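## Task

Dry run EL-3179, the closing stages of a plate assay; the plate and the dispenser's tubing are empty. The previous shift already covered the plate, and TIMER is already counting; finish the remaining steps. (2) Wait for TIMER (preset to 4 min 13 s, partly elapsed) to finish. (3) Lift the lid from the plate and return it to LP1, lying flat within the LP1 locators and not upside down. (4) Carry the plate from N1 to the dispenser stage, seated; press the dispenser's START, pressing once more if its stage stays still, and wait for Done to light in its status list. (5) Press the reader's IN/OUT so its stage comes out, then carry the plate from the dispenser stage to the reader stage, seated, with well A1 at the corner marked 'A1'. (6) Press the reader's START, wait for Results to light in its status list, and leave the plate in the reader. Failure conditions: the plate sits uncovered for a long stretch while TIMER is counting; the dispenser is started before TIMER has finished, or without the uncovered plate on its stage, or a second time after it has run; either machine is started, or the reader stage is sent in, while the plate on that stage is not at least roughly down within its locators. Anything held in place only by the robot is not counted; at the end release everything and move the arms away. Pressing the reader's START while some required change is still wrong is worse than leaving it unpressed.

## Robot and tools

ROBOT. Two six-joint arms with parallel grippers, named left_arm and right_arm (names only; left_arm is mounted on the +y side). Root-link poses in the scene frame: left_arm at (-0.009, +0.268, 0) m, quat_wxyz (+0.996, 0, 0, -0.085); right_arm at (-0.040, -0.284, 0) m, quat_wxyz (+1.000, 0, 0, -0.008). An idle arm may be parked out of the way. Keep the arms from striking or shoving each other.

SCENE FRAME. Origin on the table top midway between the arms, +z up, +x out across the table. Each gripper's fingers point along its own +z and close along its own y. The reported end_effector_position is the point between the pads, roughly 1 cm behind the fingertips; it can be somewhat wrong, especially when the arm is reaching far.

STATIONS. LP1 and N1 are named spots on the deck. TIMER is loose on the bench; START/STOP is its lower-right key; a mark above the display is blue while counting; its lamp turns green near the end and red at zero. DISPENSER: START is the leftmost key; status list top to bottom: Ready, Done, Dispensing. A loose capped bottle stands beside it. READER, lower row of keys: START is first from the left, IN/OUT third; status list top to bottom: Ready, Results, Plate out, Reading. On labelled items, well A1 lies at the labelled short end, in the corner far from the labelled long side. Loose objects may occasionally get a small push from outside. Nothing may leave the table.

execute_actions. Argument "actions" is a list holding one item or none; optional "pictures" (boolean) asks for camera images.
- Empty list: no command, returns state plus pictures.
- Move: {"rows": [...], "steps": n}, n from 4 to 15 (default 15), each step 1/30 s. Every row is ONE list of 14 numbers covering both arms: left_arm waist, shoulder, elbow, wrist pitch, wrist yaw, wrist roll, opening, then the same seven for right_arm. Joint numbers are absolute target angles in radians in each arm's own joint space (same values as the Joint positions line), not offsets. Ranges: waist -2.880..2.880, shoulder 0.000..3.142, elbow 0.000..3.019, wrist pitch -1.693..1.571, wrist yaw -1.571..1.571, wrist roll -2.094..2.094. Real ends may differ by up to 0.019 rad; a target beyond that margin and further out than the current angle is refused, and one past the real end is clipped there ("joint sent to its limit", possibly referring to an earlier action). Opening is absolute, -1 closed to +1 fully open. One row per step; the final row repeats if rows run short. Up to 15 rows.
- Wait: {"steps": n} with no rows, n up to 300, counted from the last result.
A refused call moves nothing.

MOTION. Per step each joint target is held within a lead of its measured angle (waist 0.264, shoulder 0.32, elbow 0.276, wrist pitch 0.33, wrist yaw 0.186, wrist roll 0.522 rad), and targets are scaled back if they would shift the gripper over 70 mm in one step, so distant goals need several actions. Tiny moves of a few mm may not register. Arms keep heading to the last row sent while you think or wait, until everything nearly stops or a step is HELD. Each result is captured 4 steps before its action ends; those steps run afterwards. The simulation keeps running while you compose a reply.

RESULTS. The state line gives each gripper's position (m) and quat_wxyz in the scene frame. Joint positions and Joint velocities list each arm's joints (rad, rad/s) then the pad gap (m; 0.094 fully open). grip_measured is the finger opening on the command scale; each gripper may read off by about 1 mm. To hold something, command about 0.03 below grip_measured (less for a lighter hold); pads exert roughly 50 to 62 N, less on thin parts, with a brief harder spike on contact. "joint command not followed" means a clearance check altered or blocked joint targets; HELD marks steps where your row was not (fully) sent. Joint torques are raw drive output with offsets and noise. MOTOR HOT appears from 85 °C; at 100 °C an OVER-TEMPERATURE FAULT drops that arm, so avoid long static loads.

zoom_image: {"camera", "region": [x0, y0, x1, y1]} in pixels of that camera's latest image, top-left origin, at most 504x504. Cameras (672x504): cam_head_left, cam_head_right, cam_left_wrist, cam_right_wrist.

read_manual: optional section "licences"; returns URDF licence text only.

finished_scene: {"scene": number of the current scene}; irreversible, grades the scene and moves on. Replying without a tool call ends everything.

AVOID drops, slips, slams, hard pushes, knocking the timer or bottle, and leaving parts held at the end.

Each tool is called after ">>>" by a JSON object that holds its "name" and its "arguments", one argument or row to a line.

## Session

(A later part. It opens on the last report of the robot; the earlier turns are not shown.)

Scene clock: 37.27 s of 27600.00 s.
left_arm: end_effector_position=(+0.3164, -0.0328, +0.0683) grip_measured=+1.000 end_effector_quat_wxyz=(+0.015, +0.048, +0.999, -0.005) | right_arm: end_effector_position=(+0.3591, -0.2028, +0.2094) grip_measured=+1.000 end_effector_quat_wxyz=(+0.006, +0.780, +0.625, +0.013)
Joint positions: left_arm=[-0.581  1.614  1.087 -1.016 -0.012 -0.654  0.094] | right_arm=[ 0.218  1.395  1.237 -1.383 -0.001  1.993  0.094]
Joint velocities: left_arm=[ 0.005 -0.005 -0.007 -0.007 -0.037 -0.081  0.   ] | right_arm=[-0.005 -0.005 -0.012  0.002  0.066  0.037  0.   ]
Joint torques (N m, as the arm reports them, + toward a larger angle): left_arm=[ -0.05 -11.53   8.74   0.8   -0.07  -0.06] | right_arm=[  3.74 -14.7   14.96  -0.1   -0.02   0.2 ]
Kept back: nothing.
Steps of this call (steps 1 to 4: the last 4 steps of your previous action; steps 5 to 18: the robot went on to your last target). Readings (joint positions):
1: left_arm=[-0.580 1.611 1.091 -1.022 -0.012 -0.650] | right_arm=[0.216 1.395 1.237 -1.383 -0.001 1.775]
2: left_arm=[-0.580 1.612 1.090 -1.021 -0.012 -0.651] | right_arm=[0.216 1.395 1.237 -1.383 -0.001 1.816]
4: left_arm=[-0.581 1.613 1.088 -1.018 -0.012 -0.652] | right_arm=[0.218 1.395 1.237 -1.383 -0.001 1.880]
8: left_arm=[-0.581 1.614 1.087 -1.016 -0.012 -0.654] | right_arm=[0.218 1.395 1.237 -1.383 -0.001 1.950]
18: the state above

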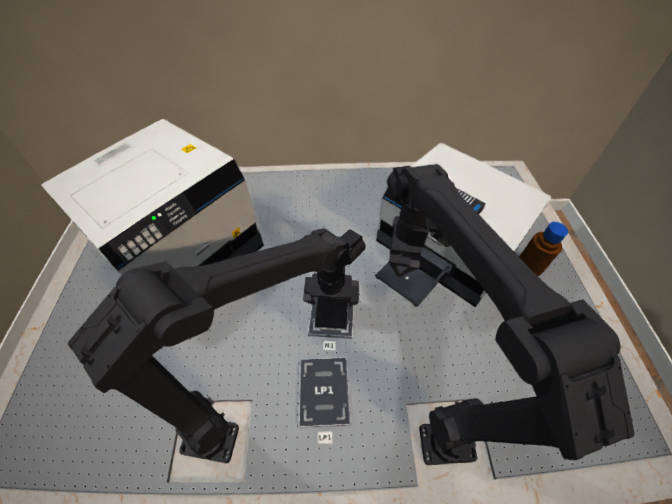

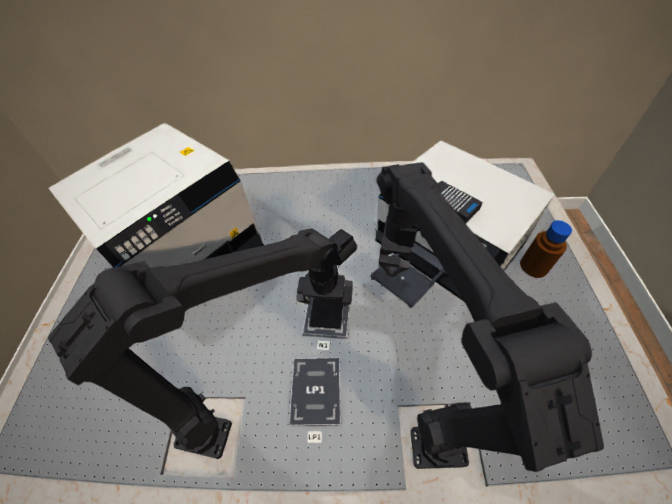

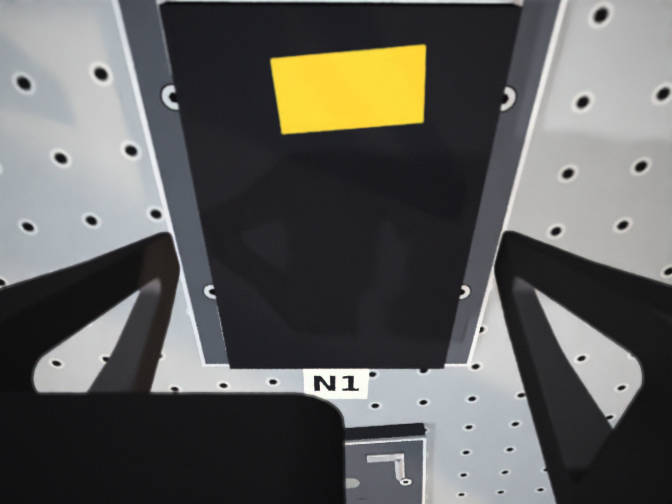

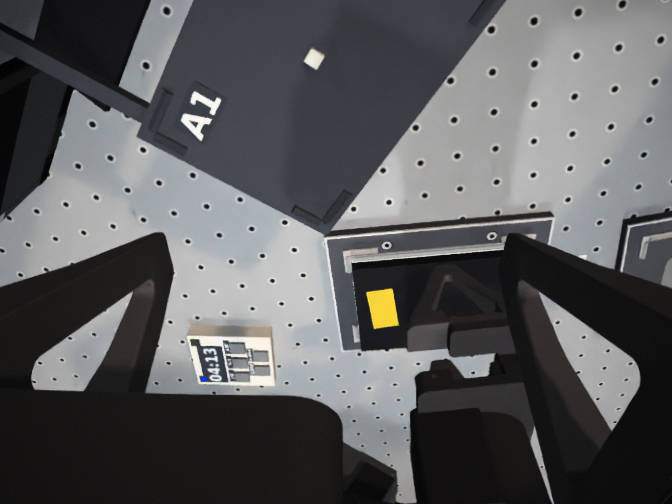

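>>> {"name": "execute_actions", "arguments": {
  "actions": [
    {"rows":[[-0.593,1.6293,1.0868,-1.0025,-0.010,-0.665,1.0,0.225,1.386,1.288,-1.393,-0.004,2.010,1.0],[-0.593,1.6302,1.0862,-1.0012,-0.010,-0.665,1.0,0.225,1.387,1.284,-1.393,-0.004,2.010,1.0],[-0.593,1.6317,1.0852,-0.9990,-0.010,-0.665,1.0,0.224,1.388,1.280,-1.393,-0.004,2.010,1.0],[-0.5935,1.6335,1.0840,-0.9963,-0.010,-0.665,1.0,0.224,1.389,1.276,-1.393,-0.004,2.010,1.0],[-0.594,1.6356,1.0826,-0.9931,-0.010,-0.665,1.0,0.223,1.390,1.272,-1.393,-0.004,2.010,1.0],[-0.594,1.6380,1.0810,-0.9896,-0.010,-0.665,1.0,0.223,1.391,1.268,-1.393,-0.004,2.010,1.0],[-0.5945,1.6405,1.0793,-0.9859,-0.010,-0.665,1.0,0.222,1.392,1.264,-1.393,-0.004,2.010,1.0],[-0.5945,1.6430,1.0777,-0.9821,-0.010,-0.665,1.0,0.222,1.393,1.260,-1.393,-0.004,2.010,1.0],[-0.595,1.6455,1.0760,-0.9784,-0.010,-0.665,1.0,0.221,1.394,1.256,-1.393,-0.004,2.010,1.0],[-0.595,1.6479,1.0744,-0.9749,-0.010,-0.665,1.0,0.221,1.395,1.252,-1.393,-0.004,2.010,1.0],[-0.5955,1.6500,1.0730,-0.9717,-0.010,-0.665,1.0,0.220,1.396,1.248,-1.393,-0.004,2.010,1.0],[-0.5955,1.6518,1.0718,-0.9690,-0.010,-0.665,1.0,0.220,1.397,1.244,-1.393,-0.004,2.010,1.0],[-0.596,1.6533,1.0708,-0.9668,-0.010,-0.665,1.0,0.219,1.398,1.241,-1.393,-0.004,2.010,1.0],[-0.596,1.6542,1.0702,-0.9655,-0.010,-0.665,1.0,0.219,1.399,1.238,-1.393,-0.004,2.010,1.0],[-0.596,1.6545,1.0700,-0.9650,-0.010,-0.665,1.0,0.218,1.400,1.236,-1.393,-0.004,2.010,1.0]],"steps":15}
  ]
}}

>>> {"name": "execute_actions", "arguments": {
  "actions": [
    {"steps":15}
  ],
  "pictures": true
}}

Scene clock: 38.83 s of 27600.00 s.
left_arm: end_effector_position=(+0.3172, -0.0344, +0.0610) grip_measured=+1.000 end_effector_quat_wxyz=(+0.017, +0.049, +0.999, -0.006) | right_arm: end_effector_position=(+0.3591, -0.2028, +0.2094) grip_measured=+1.000 end_effector_quat_wxyz=(+0.006, +0.782, +0.623, +0.013)
Joint positions: left_arm=[-0.582  1.625  1.079 -0.991 -0.012 -0.655  0.094] | right_arm=[ 0.218  1.395  1.237 -1.383 -0.001  1.998  0.094]
Joint velocities: left_arm=[-0.015  0.093 -0.056  0.105 -0.022  0.007  0.   ] | right_arm=[ 0.015 -0.005  0.012  0.007  0.037 -0.022  0.   ]
Joint torques (N m, as the arm reports them, + toward a larger angle): left_arm=[ -0.4  -11.07   8.51   0.75  -0.08  -0.04] | right_arm=[  3.24 -13.64  11.13  -0.1   -0.02   0.2 ]
Steps of this call (steps 1 to 15: the robot went on to your last target; steps 16 to 36: nothing new was sent; steps 37 to 47: the first 11 steps of this action). Readings (joint positions):
37: left_arm=[-0.581 1.614 1.087 -1.016 -0.012 -0.655] | right_arm=[0.218 1.395 1.237 -1.383 -0.001 1.998]
38: left_arm=[-0.581 1.614 1.087 -1.016 -0.012 -0.655] | right_arm=[0.218 1.395 1.237 -1.383 -0.001 1.998]
40: left_arm=[-0.581 1.614 1.087 -1.014 -0.012 -0.655] | right_arm=[0.218 1.395 1.237 -1.383 -0.001 1.998]
44: left_arm=[-0.581 1.618 1.085 -1.001 -0.012 -0.655] | right_arm=[0.218 1.395 1.237 -1.383 -0.001 1.998]
47: the state above

Scene clock: 39.33 s of 27600.00 s.
left_arm: end_effector_position=(+0.3149, -0.0332, +0.0502) grip_measured=+1.000 end_effector_quat_wxyz=(+0.011, +0.050, +0.999, -0.002) | right_arm: end_effector_position=(+0.3591, -0.2028, +0.2094) grip_measured=+1.000 end_effector_quat_wxyz=(+0.006, +0.782, +0.623, +0.013)
Joint positions: left_arm=[-0.584  1.643  1.069 -0.978 -0.012 -0.655  0.094] | right_arm=[ 0.218  1.395  1.237 -1.383 -0.001  1.998  0.094]
Joint velocities: left_arm=[-0.005 -0.024 -0.012 -0.027 -0.081 -0.007  0.   ] | right_arm=[ 0.005  0.015  0.002 -0.002  0.022  0.037  0.   ]
Joint torques (N m, as the arm reports them, + toward a larger angle): left_arm=[ -0.23 -12.05   8.48   0.73  -0.06  -0.06] | right_arm=[  3.07 -13.21  10.08  -0.11  -0.02   0.21]
Kept back: nothing.
Steps of this call (steps 1 to 4: the last 4 steps of your previous action; steps 5 to 15: the robot went on to your last target). Readings (joint positions):
1: left_arm=[-0.583 1.628 1.077 -0.988 -0.012 -0.655] | right_arm=[0.218 1.395 1.237 -1.383 -0.001 1.998]
2: left_arm=[-0.583 1.631 1.075 -0.985 -0.012 -0.655] | right_arm=[0.218 1.395 1.237 -1.383 -0.001 1.998]
4: left_arm=[-0.584 1.637 1.072 -0.981 -0.012 -0.655] | right_arm=[0.218 1.395 1.237 -1.383 -0.001 1.998]
8: left_arm=[-0.584 1.643 1.069 -0.979 -0.012 -0.655] | right_arm=[0.218 1.395 1.237 -1.383 -0.001 1.998]
15: the state above

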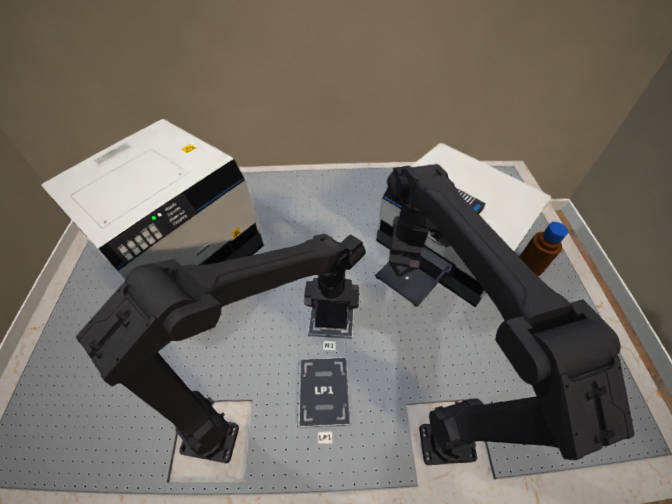

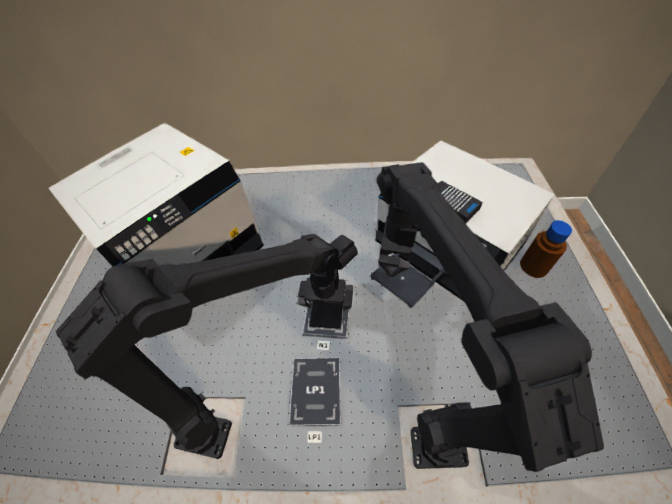

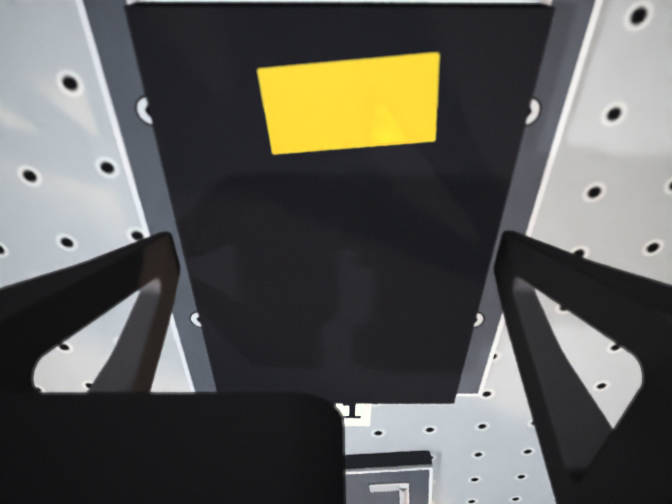

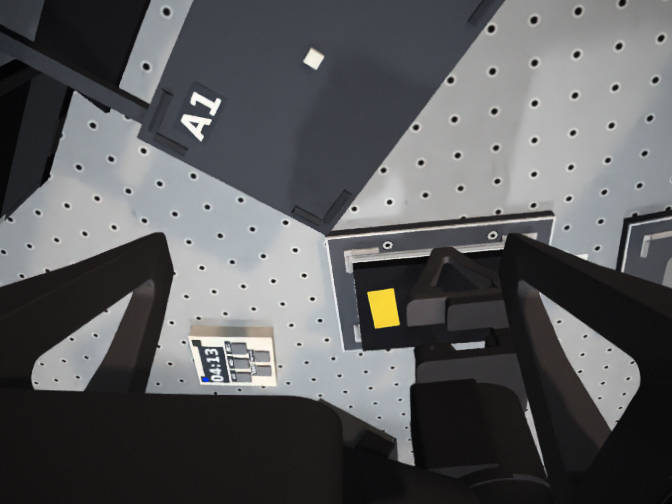

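>>> {"name": "zoom_image", "arguments": {
  "camera": "cam_left_wrist",
  "region": [90, 0, 594, 420]
}}

>>> {"name": "zoom_image", "arguments": {
  "camera": "cam_right_wrist",
  "region": [340, 220, 520, 300]
}}

Region (90, 0, 594, 420) of cam_left_wrist's 672x504 image, scaled by 1.000.

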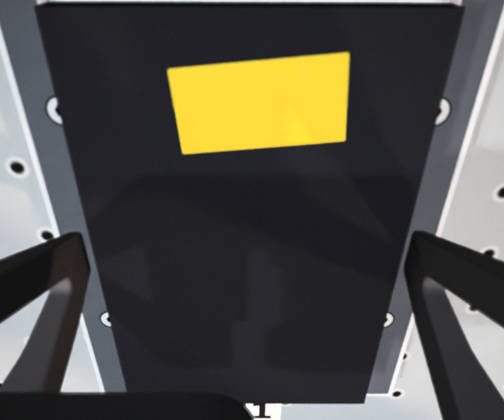

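Region (340, 220, 520, 300) of cam_right_wrist's 672x504 image, scaled by 2.800, with more detail than that image has.

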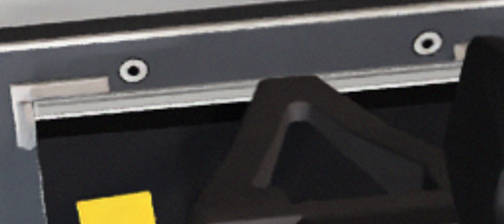

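>>> {"name": "execute_actions", "arguments": {
  "actions": [
    {"rows":[[-0.596,1.648,1.070,-0.965,-0.010,-0.665,1.0,0.218,1.400,1.236,-1.393,-0.004,2.010,1.0],[-0.596,1.642,1.070,-0.965,-0.010,-0.665,1.0,0.218,1.400,1.236,-1.393,-0.004,2.010,1.0],[-0.596,1.637,1.070,-0.965,-0.010,-0.665,1.0,0.218,1.400,1.236,-1.393,-0.004,2.010,1.0],[-0.596,1.634,1.070,-0.965,-0.010,-0.665,0.98,0.218,1.400,1.236,-1.393,-0.004,2.010,1.0],[-0.596,1.632,1.070,-0.965,-0.010,-0.665,0.96,0.218,1.400,1.236,-1.393,-0.004,2.010,1.0],[-0.596,1.630,1.070,-0.965,-0.010,-0.665,0.94,0.218,1.400,1.236,-1.393,-0.004,2.010,1.0],[-0.596,1.629,1.070,-0.965,-0.010,-0.665,0.92,0.218,1.400,1.236,-1.393,-0.004,2.010,1.0],[-0.596,1.628,1.070,-0.965,-0.010,-0.665,0.90,0.218,1.400,1.236,-1.393,-0.004,2.010,1.0],[-0.596,1.628,1.070,-0.965,-0.010,-0.665,0.88,0.218,1.400,1.236,-1.393,-0.004,2.010,1.0],[-0.596,1.628,1.070,-0.965,-0.010,-0.665,0.86,0.218,1.400,1.236,-1.393,-0.004,2.010,1.0],[-0.596,1.628,1.070,-0.965,-0.010,-0.665,0.845,0.218,1.400,1.236,-1.393,-0.004,2.010,1.0],[-0.596,1.628,1.070,-0.965,-0.010,-0.665,0.83,0.218,1.400,1.236,-1.393,-0.004,2.010,1.0],[-0.596,1.628,1.070,-0.965,-0.010,-0.665,0.82,0.218,1.400,1.236,-1.393,-0.004,2.010,1.0],[-0.596,1.628,1.070,-0.965,-0.010,-0.665,0.81,0.218,1.400,1.236,-1.393,-0.004,2.010,1.0],[-0.596,1.628,1.070,-0.965,-0.010,-0.665,0.805,0.218,1.400,1.236,-1.393,-0.004,2.010,1.0]],"steps":15}
  ]
}}

>>> {"name": "execute_actions", "arguments": {
  "actions": [
    {"steps":15}
  ],
  "pictures": true
}}

Scene clock: 43.53 s of 27600.00 s.
left_arm: end_effector_position=(+0.3149, -0.0332, +0.0502) grip_measured=+0.854 end_effector_quat_wxyz=(+0.011, +0.050, +0.999, -0.002) | right_arm: end_effector_position=(+0.3591, -0.2028, +0.2094) grip_measured=+1.000 end_effector_quat_wxyz=(+0.006, +0.782, +0.623, +0.013)
Joint positions: left_arm=[-0.584  1.643  1.069 -0.978 -0.012 -0.655  0.087] | right_arm=[ 0.218  1.395  1.237 -1.383 -0.001  1.998  0.094]
Joint velocities: left_arm=[-0.005 -0.005  0.002  0.002 -0.037 -0.022 -0.014] | right_arm=[-0.024  0.005 -0.007 -0.002 -0.022 -0.022  0.   ]
Joint torques (N m, as the arm reports them, + toward a larger angle): left_arm=[  0.02 -14.06   8.49   0.77  -0.07  -0.06] | right_arm=[  3.07 -13.26  10.08  -0.08  -0.02   0.2 ]
Steps of this call (steps 1 to 15: the robot went on to your last target; steps 16 to 115: nothing new was sent; steps 116 to 126: the first 11 steps of this action). Readings (joint positions):
116: left_arm=[-0.584 1.643 1.069 -0.978 -0.012 -0.655] | right_arm=[0.218 1.395 1.237 -1.383 -0.001 1.998]
117: left_arm=[-0.584 1.643 1.069 -0.978 -0.012 -0.655] | right_arm=[0.218 1.395 1.237 -1.383 -0.001 1.998]
119: left_arm=[-0.584 1.643 1.069 -0.978 -0.012 -0.655] | right_arm=[0.218 1.395 1.237 -1.383 -0.001 1.998]
123: left_arm=[-0.584 1.643 1.069 -0.978 -0.012 -0.655] | right_arm=[0.218 1.395 1.237 -1.383 -0.001 1.998]
126: the state above

Scene clock: 44.03 s of 27600.00 s.
left_arm: end_effector_position=(+0.3149, -0.0332, +0.0502) grip_measured=+0.813 end_effector_quat_wxyz=(+0.011, +0.050, +0.999, -0.002) | right_arm: end_effector_position=(+0.3591, -0.2028, +0.2094) grip_measured=+1.000 end_effector_quat_wxyz=(+0.006, +0.782, +0.623, +0.013)
Joint positions: left_arm=[-0.584  1.643  1.069 -0.978 -0.012 -0.655  0.085] | right_arm=[ 0.218  1.395  1.237 -1.383 -0.001  1.998  0.094]
Joint velocities: left_arm=[-0.005  0.005 -0.002 -0.002 -0.051 -0.007 -0.001] | right_arm=[ 0.005  0.015  0.012 -0.012  0.095  0.081  0.   ]
Joint torques (N m, as the arm reports them, + toward a larger angle): left_arm=[ -0.22 -14.12   8.55   0.71  -0.06  -0.05] | right_arm=[  3.07 -13.18  10.08  -0.09  -0.02   0.2 ]
Kept back: nothing.
Steps of this call (steps 1 to 4: the last 4 steps of your previous action; steps 5 to 15: the robot went on to your last target). Readings (joint positions):
1: left_arm=[-0.584 1.643 1.069 -0.978 -0.012 -0.655] | right_arm=[0.218 1.395 1.237 -1.383 -0.001 1.998]
2: left_arm=[-0.584 1.643 1.069 -0.978 -0.012 -0.655] | right_arm=[0.218 1.395 1.237 -1.383 -0.001 1.998]
4: left_arm=[-0.584 1.643 1.069 -0.978 -0.012 -0.655] | right_arm=[0.218 1.395 1.237 -1.383 -0.001 1.998]
8: left_arm=[-0.584 1.643 1.069 -0.978 -0.012 -0.655] | right_arm=[0.218 1.395 1.237 -1.383 -0.001 1.998]
15: the state above
All arms were judged still, so your last target was given up. Only a new action makes them travel on or press farther. Fingers that are still opening or closing keep moving.

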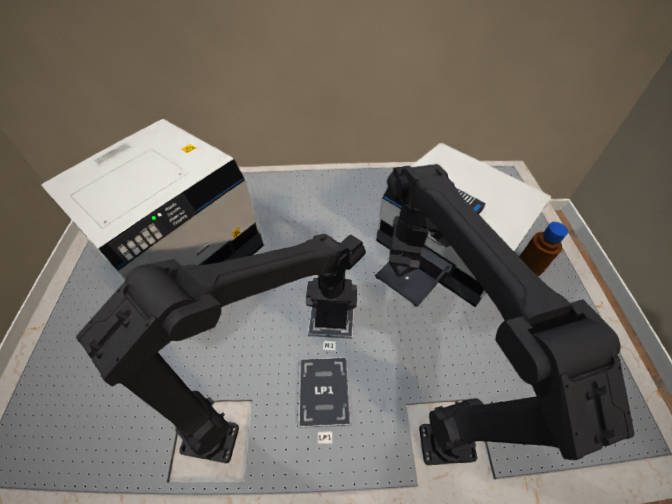

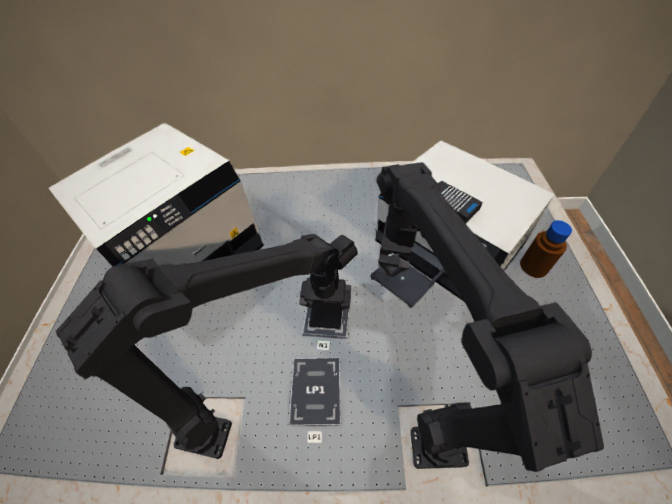

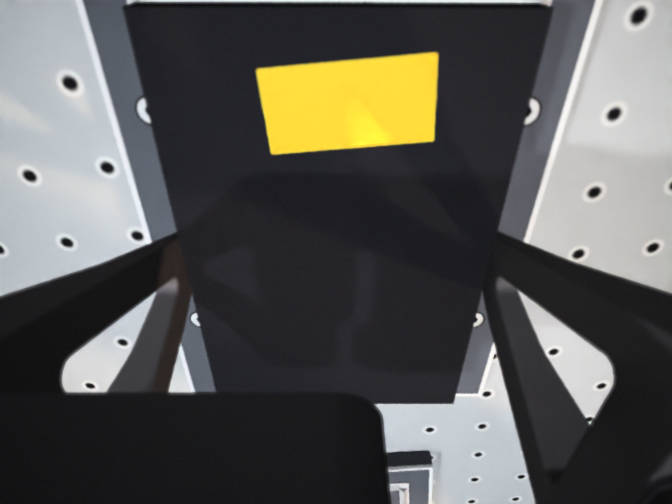

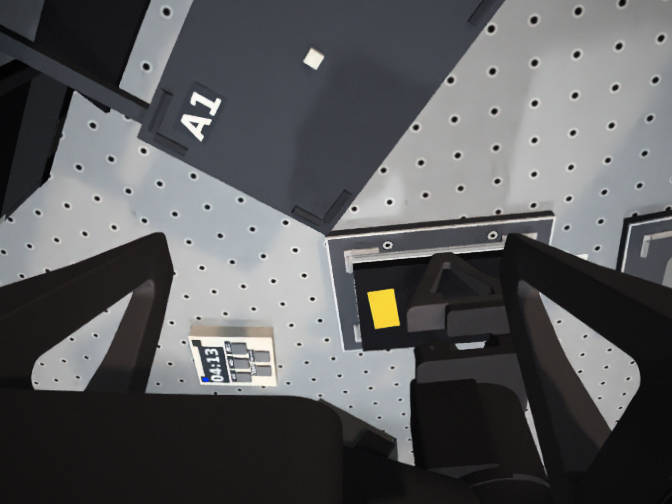

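>>> {"name": "zoom_image", "arguments": {
  "camera": "cam_right_wrist",
  "region": [395, 232, 505, 282]
}}

Region (395, 232, 505, 282) of cam_right_wrist's 672x504 image, scaled by 4.582, with more detail than that image has; it fills the top 229 rows of this view, and the rest is white.

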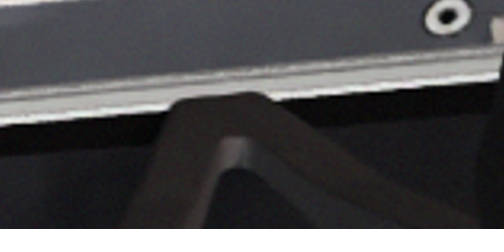

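>>> {"name": "execute_actions", "arguments": {
  "actions": [
    {"steps":300}
  ],
  "pictures": true
}}

Scene clock: 54.03 s of 27600.00 s.
left_arm: end_effector_position=(+0.3149, -0.0332, +0.0502) grip_measured=+0.813 end_effector_quat_wxyz=(+0.011, +0.050, +0.999, -0.002) | right_arm: end_effector_position=(+0.3591, -0.2028, +0.2094) grip_measured=+1.000 end_effector_quat_wxyz=(+0.006, +0.782, +0.623, +0.013)
Joint positions: left_arm=[-0.584  1.643  1.069 -0.978 -0.012 -0.655  0.085] | right_arm=[ 0.218  1.395  1.237 -1.383 -0.001  1.998  0.094]
Joint velocities: left_arm=[-0.005 -0.005 -0.007  0.002  0.022  0.022  0.002] | right_arm=[-0.015 -0.005 -0.007  0.002 -0.066 -0.022  0.   ]
Joint torques (N m, as the arm reports them, + toward a larger angle): left_arm=[ -0.11 -14.06   8.57   0.79  -0.06  -0.07] | right_arm=[  3.03 -13.21  10.06  -0.11  -0.02   0.2 ]
Kept back: nothing.
Steps of this call (steps 1 to 300: nothing new was sent). Readings (joint positions):
1: left_arm=[-0.584 1.643 1.069 -0.978 -0.012 -0.655] | right_arm=[0.218 1.395 1.237 -1.383 -0.001 1.998]
2: left_arm=[-0.584 1.643 1.069 -0.978 -0.012 -0.655] | right_arm=[0.218 1.395 1.237 -1.383 -0.001 1.998]
4: left_arm=[-0.584 1.643 1.069 -0.978 -0.012 -0.655] | right_arm=[0.218 1.395 1.237 -1.383 -0.001 1.998]
8: left_arm=[-0.584 1.643 1.069 -0.978 -0.012 -0.655] | right_arm=[0.218 1.395 1.237 -1.383 -0.001 1.998]
300: the state above

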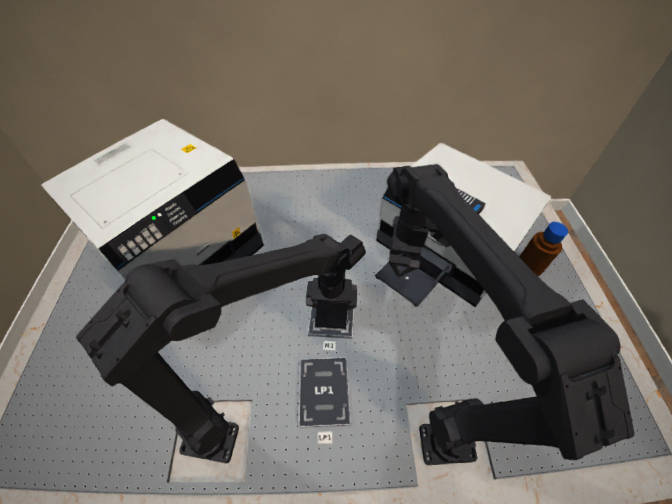

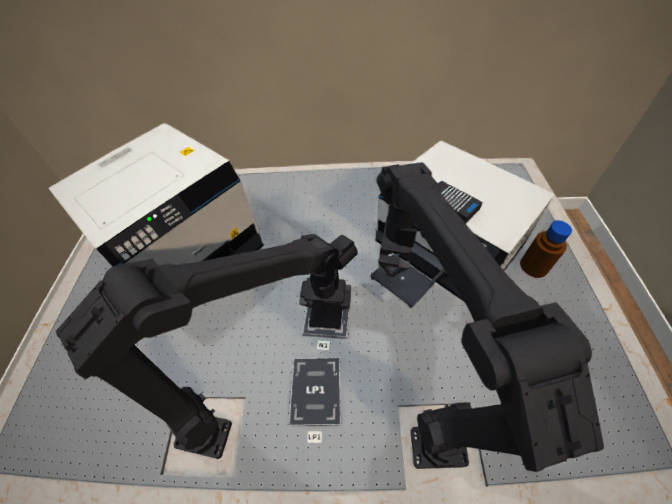

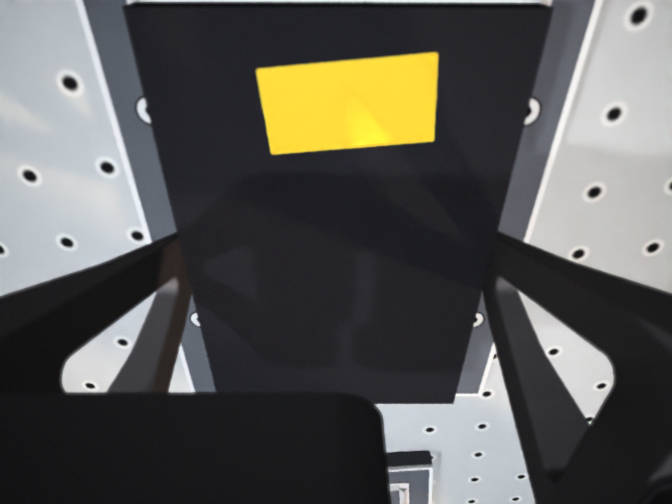

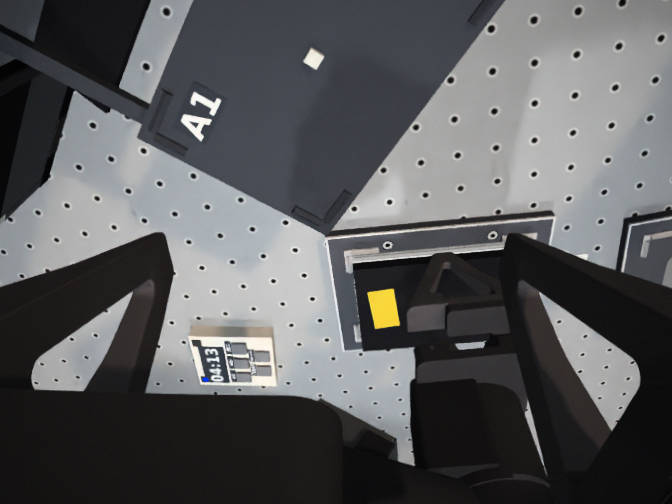

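>>> {"name": "execute_actions", "arguments": {
  "actions": [
    {"steps":300}
  ],
  "pictures": true
}}

Scene clock: 64.03 s of 27600.00 s.
left_arm: end_effector_position=(+0.3149, -0.0332, +0.0502) grip_measured=+0.813 end_effector_quat_wxyz=(+0.011, +0.050, +0.999, -0.002) | right_arm: end_effector_position=(+0.3591, -0.2028, +0.2094) grip_measured=+1.000 end_effector_quat_wxyz=(+0.006, +0.782, +0.623, +0.013)
Joint positions: left_arm=[-0.584  1.643  1.069 -0.978 -0.012 -0.655  0.085] | right_arm=[ 0.218  1.395  1.237 -1.383 -0.001  1.998  0.094]
Joint velocities: left_arm=[ 0.015 -0.005  0.002 -0.002 -0.066 -0.022  0.   ] | right_arm=[-0.024  0.005  0.012 -0.012 -0.022 -0.081  0.   ]
Joint torques (N m, as the arm reports them, + toward a larger angle): left_arm=[ -0.11 -13.97   8.58   0.76  -0.07  -0.06] | right_arm=[  3.04 -13.23  10.08  -0.1   -0.02   0.21]
Kept back: nothing.
Steps of this call (steps 1 to 300: nothing new was sent). Readings (joint positions):
1: left_arm=[-0.584 1.643 1.069 -0.978 -0.012 -0.655] | right_arm=[0.218 1.395 1.237 -1.383 -0.001 1.998]
2: left_arm=[-0.584 1.643 1.069 -0.978 -0.012 -0.655] | right_arm=[0.218 1.395 1.237 -1.383 -0.001 1.998]
4: left_arm=[-0.584 1.643 1.069 -0.978 -0.012 -0.655] | right_arm=[0.218 1.395 1.237 -1.383 -0.001 1.998]
8: left_arm=[-0.584 1.643 1.069 -0.978 -0.012 -0.655] | right_arm=[0.218 1.395 1.237 -1.383 -0.001 1.998]
300: the state above

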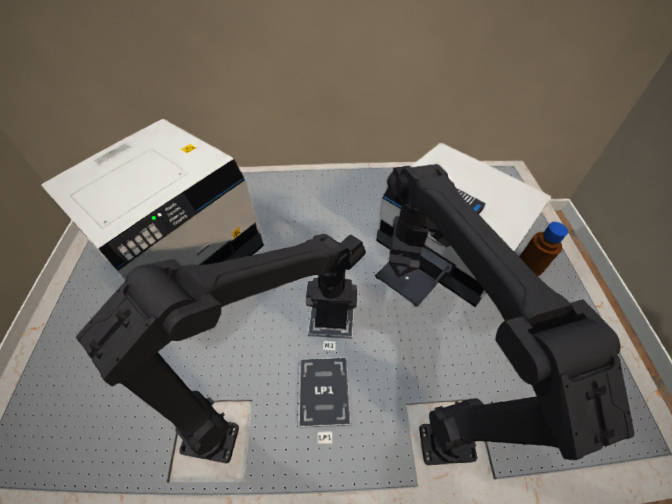

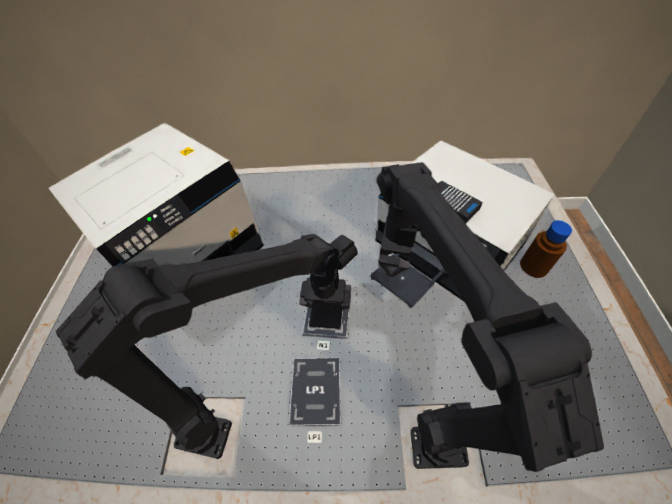

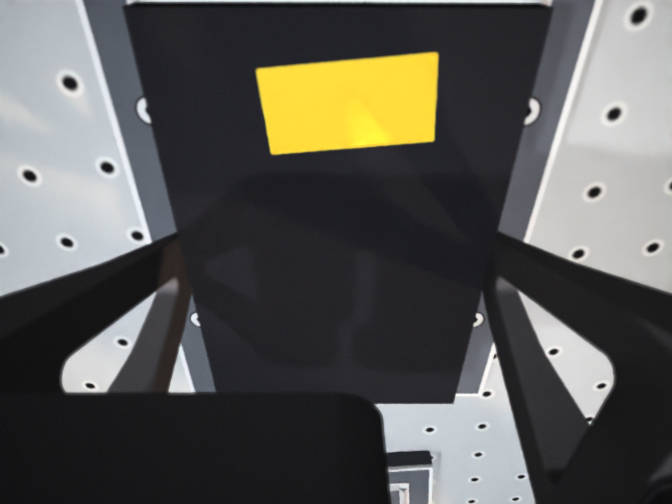

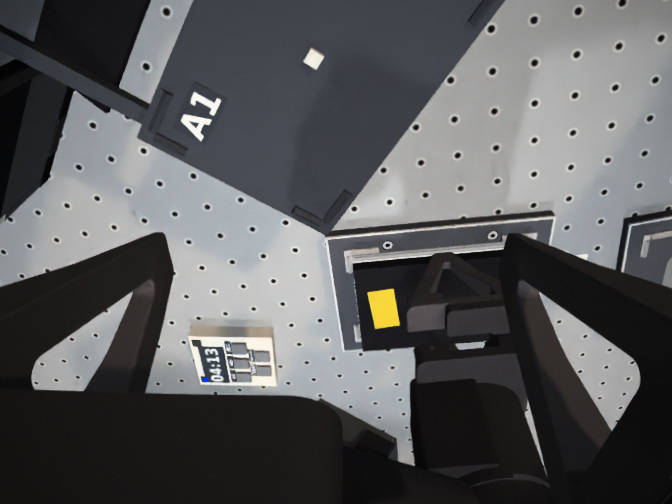

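>>> {"name": "execute_actions", "arguments": {
  "actions": [
    {"steps":300}
  ],
  "pictures": true
}}

Scene clock: 74.03 s of 27600.00 s.
left_arm: end_effector_position=(+0.3149, -0.0332, +0.0502) grip_measured=+0.813 end_effector_quat_wxyz=(+0.011, +0.050, +0.999, -0.002) | right_arm: end_effector_position=(+0.3591, -0.2028, +0.2094) grip_measured=+1.000 end_effector_quat_wxyz=(+0.006, +0.782, +0.623, +0.013)
Joint positions: left_arm=[-0.584  1.643  1.069 -0.978 -0.012 -0.655  0.085] | right_arm=[ 0.218  1.395  1.237 -1.383 -0.001  1.998  0.094]
Joint velocities: left_arm=[-0.015 -0.024 -0.002 -0.002  0.051 -0.007  0.001] | right_arm=[ 0.005 -0.015  0.002 -0.012 -0.066  0.037  0.   ]
Joint torques (N m, as the arm reports them, + toward a larger angle): left_arm=[ -0.1  -13.99   8.56   0.71  -0.07  -0.06] | right_arm=[  3.07 -13.2   10.07  -0.1   -0.02   0.2 ]
Kept back: nothing.
Steps of this call (steps 1 to 300: nothing new was sent). Readings (joint positions):
1: left_arm=[-0.584 1.643 1.069 -0.978 -0.012 -0.655] | right_arm=[0.218 1.395 1.237 -1.383 -0.001 1.998]
2: left_arm=[-0.584 1.643 1.069 -0.978 -0.012 -0.655] | right_arm=[0.218 1.395 1.237 -1.383 -0.001 1.998]
4: left_arm=[-0.584 1.643 1.069 -0.978 -0.012 -0.655] | right_arm=[0.218 1.395 1.237 -1.383 -0.001 1.998]
8: left_arm=[-0.584 1.643 1.069 -0.978 -0.012 -0.655] | right_arm=[0.218 1.395 1.237 -1.383 -0.001 1.998]
300: the state above

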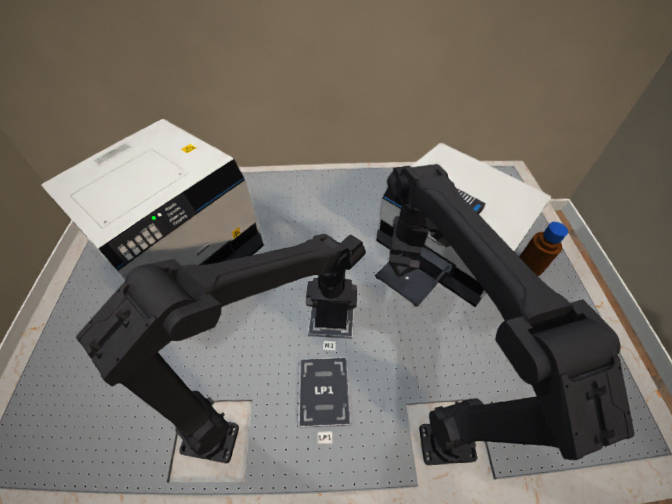

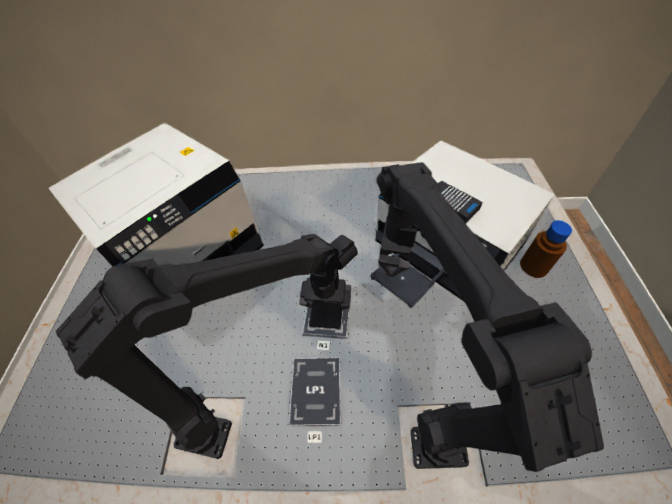

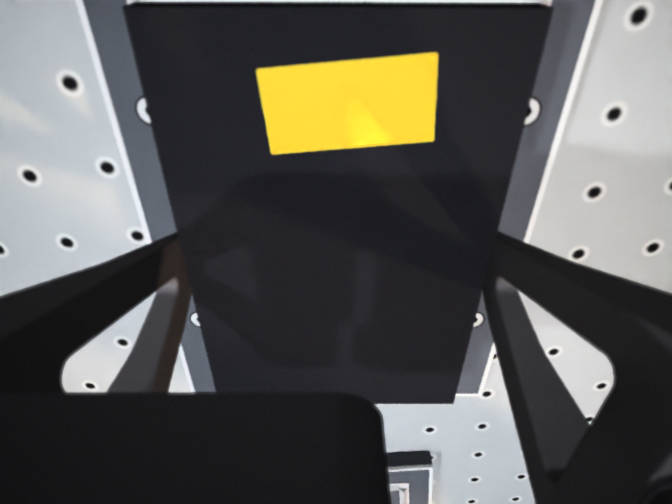

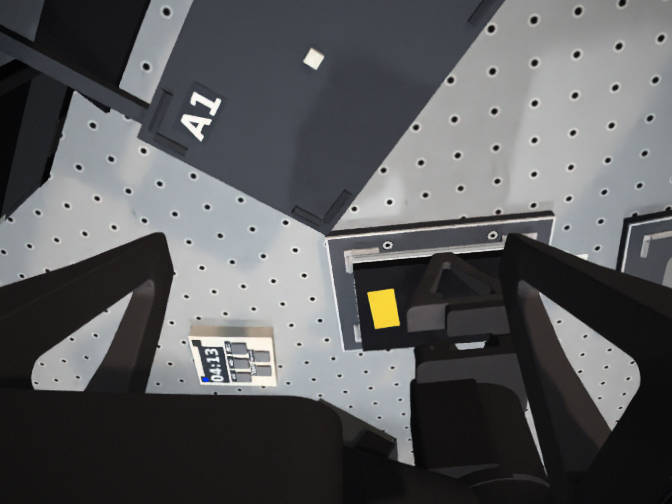

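>>> {"name": "execute_actions", "arguments": {
  "actions": [
    {"steps":300}
  ],
  "pictures": true
}}

Scene clock: 84.03 s of 27600.00 s.
left_arm: end_effector_position=(+0.3149, -0.0332, +0.0502) grip_measured=+0.813 end_effector_quat_wxyz=(+0.011, +0.050, +0.999, -0.002) | right_arm: end_effector_position=(+0.3591, -0.2028, +0.2094) grip_measured=+1.000 end_effector_quat_wxyz=(+0.006, +0.782, +0.623, +0.013)
Joint positions: left_arm=[-0.584  1.643  1.069 -0.978 -0.012 -0.655  0.085] | right_arm=[ 0.218  1.395  1.237 -1.383 -0.001  1.998  0.094]
Joint velocities: left_arm=[-0.005  0.005 -0.002 -0.017 -0.022 -0.007 -0.001] | right_arm=[-0.024 -0.015 -0.012  0.002 -0.022 -0.037  0.   ]
Joint torques (N m, as the arm reports them, + toward a larger angle): left_arm=[ -0.06 -14.03   8.54   0.75  -0.07  -0.05] | right_arm=[  3.12 -13.16  10.08  -0.09  -0.02   0.2 ]
Kept back: nothing.
Steps of this call (steps 1 to 300: nothing new was sent). Readings (joint positions):
1: left_arm=[-0.584 1.643 1.069 -0.978 -0.012 -0.655] | right_arm=[0.218 1.395 1.237 -1.383 -0.001 1.998]
2: left_arm=[-0.584 1.643 1.069 -0.978 -0.012 -0.655] | right_arm=[0.218 1.395 1.237 -1.383 -0.001 1.998]
4: left_arm=[-0.584 1.643 1.069 -0.978 -0.012 -0.655] | right_arm=[0.218 1.395 1.237 -1.383 -0.001 1.998]
8: left_arm=[-0.584 1.643 1.069 -0.978 -0.012 -0.655] | right_arm=[0.218 1.395 1.237 -1.383 -0.001 1.998]
300: the state above

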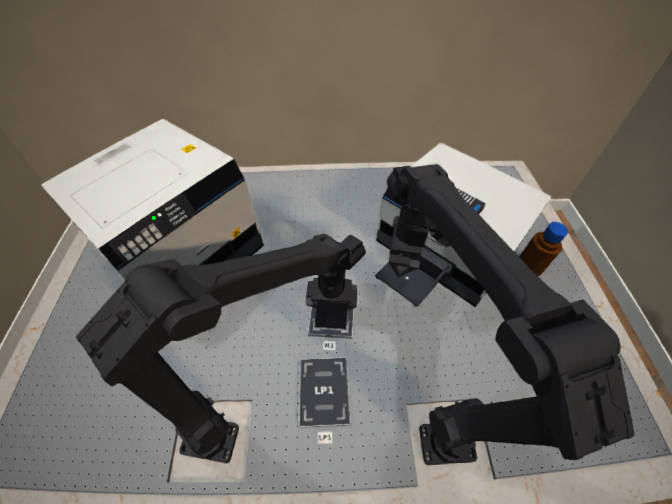

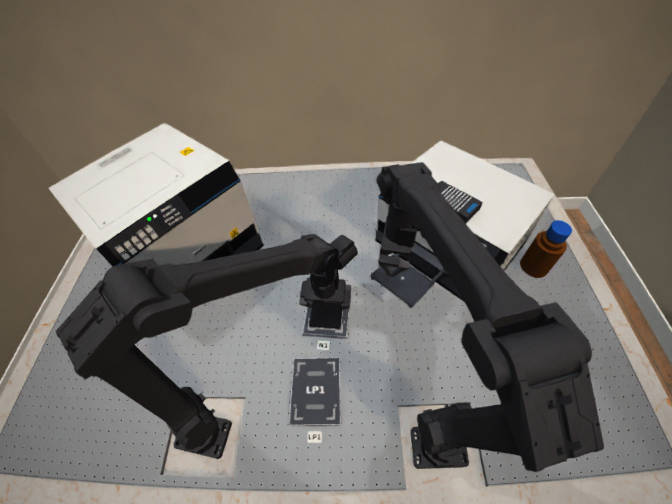

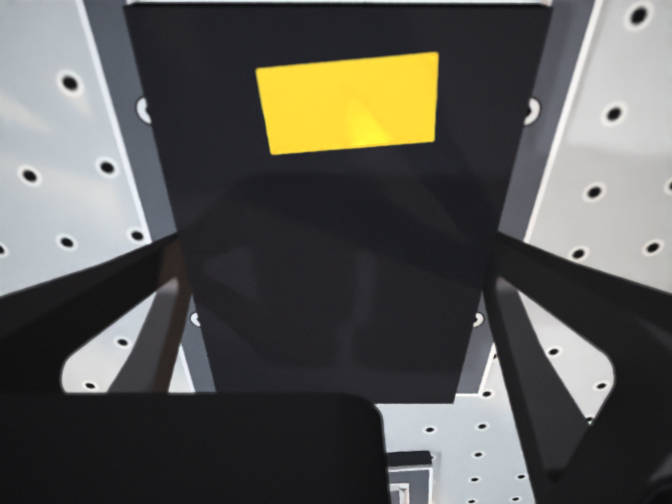

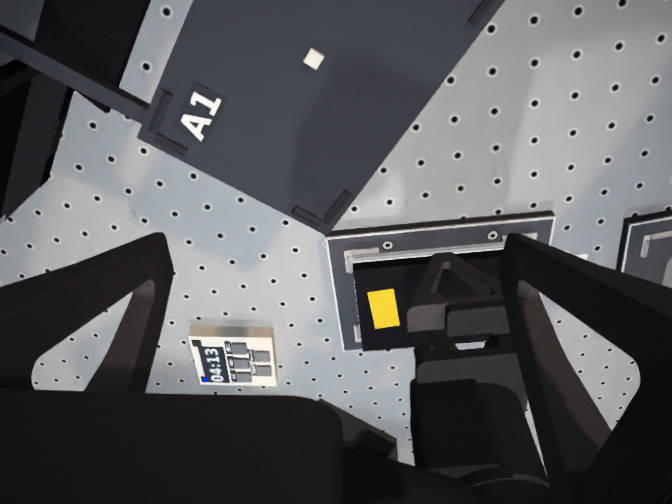

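>>> {"name": "execute_actions", "arguments": {
  "actions": [
    {"steps":300}
  ],
  "pictures": true
}}

Scene clock: 94.03 s of 27600.00 s.
left_arm: end_effector_position=(+0.3149, -0.0332, +0.0502) grip_measured=+0.813 end_effector_quat_wxyz=(+0.011, +0.050, +0.999, -0.002) | right_arm: end_effector_position=(+0.3591, -0.2028, +0.2094) grip_measured=+1.000 end_effector_quat_wxyz=(+0.006, +0.782, +0.623, +0.013)
Joint positions: left_arm=[-0.584  1.643  1.069 -0.978 -0.012 -0.655  0.085] | right_arm=[ 0.218  1.395  1.237 -1.383 -0.001  1.998  0.094]
Joint velocities: left_arm=[-0.005  0.005  0.002 -0.007 -0.007  0.066 -0.001] | right_arm=[-0.024 -0.005 -0.012 -0.012 -0.007 -0.007  0.   ]
Joint torques (N m, as the arm reports them, + toward a larger angle): left_arm=[ -0.15 -14.08   8.53   0.72  -0.07  -0.07] | right_arm=[  3.12 -13.21  10.04  -0.08  -0.02   0.2 ]
Kept back: nothing.
Steps of this call (steps 1 to 300: nothing new was sent). Readings (joint positions):
1: left_arm=[-0.584 1.643 1.069 -0.978 -0.012 -0.655] | right_arm=[0.218 1.395 1.237 -1.383 -0.001 1.998]
2: left_arm=[-0.584 1.643 1.069 -0.978 -0.012 -0.655] | right_arm=[0.218 1.395 1.237 -1.383 -0.001 1.998]
4: left_arm=[-0.584 1.643 1.069 -0.978 -0.012 -0.655] | right_arm=[0.218 1.395 1.237 -1.383 -0.001 1.998]
8: left_arm=[-0.584 1.643 1.069 -0.978 -0.012 -0.655] | right_arm=[0.218 1.395 1.237 -1.383 -0.001 1.998]
300: the state above

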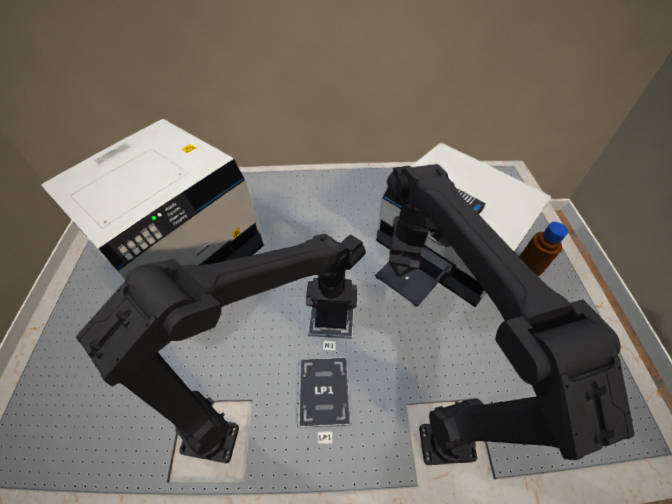

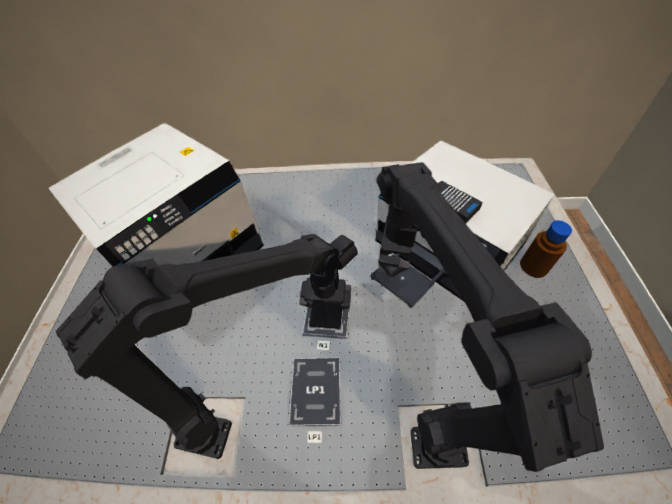

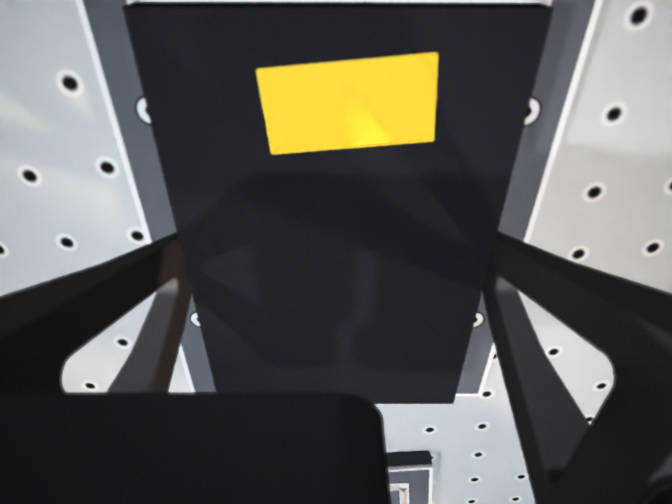

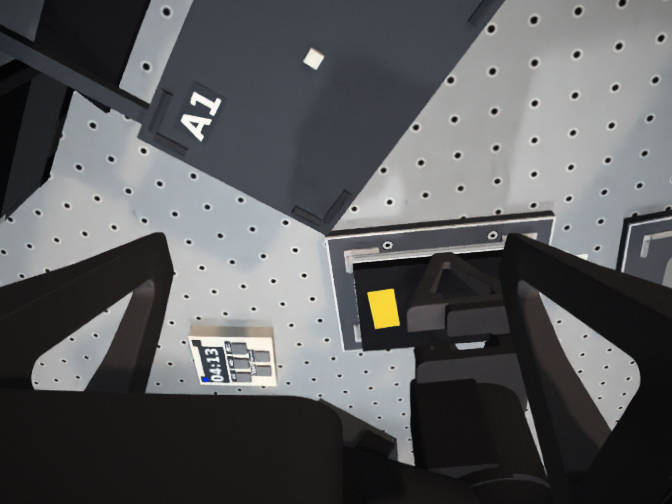

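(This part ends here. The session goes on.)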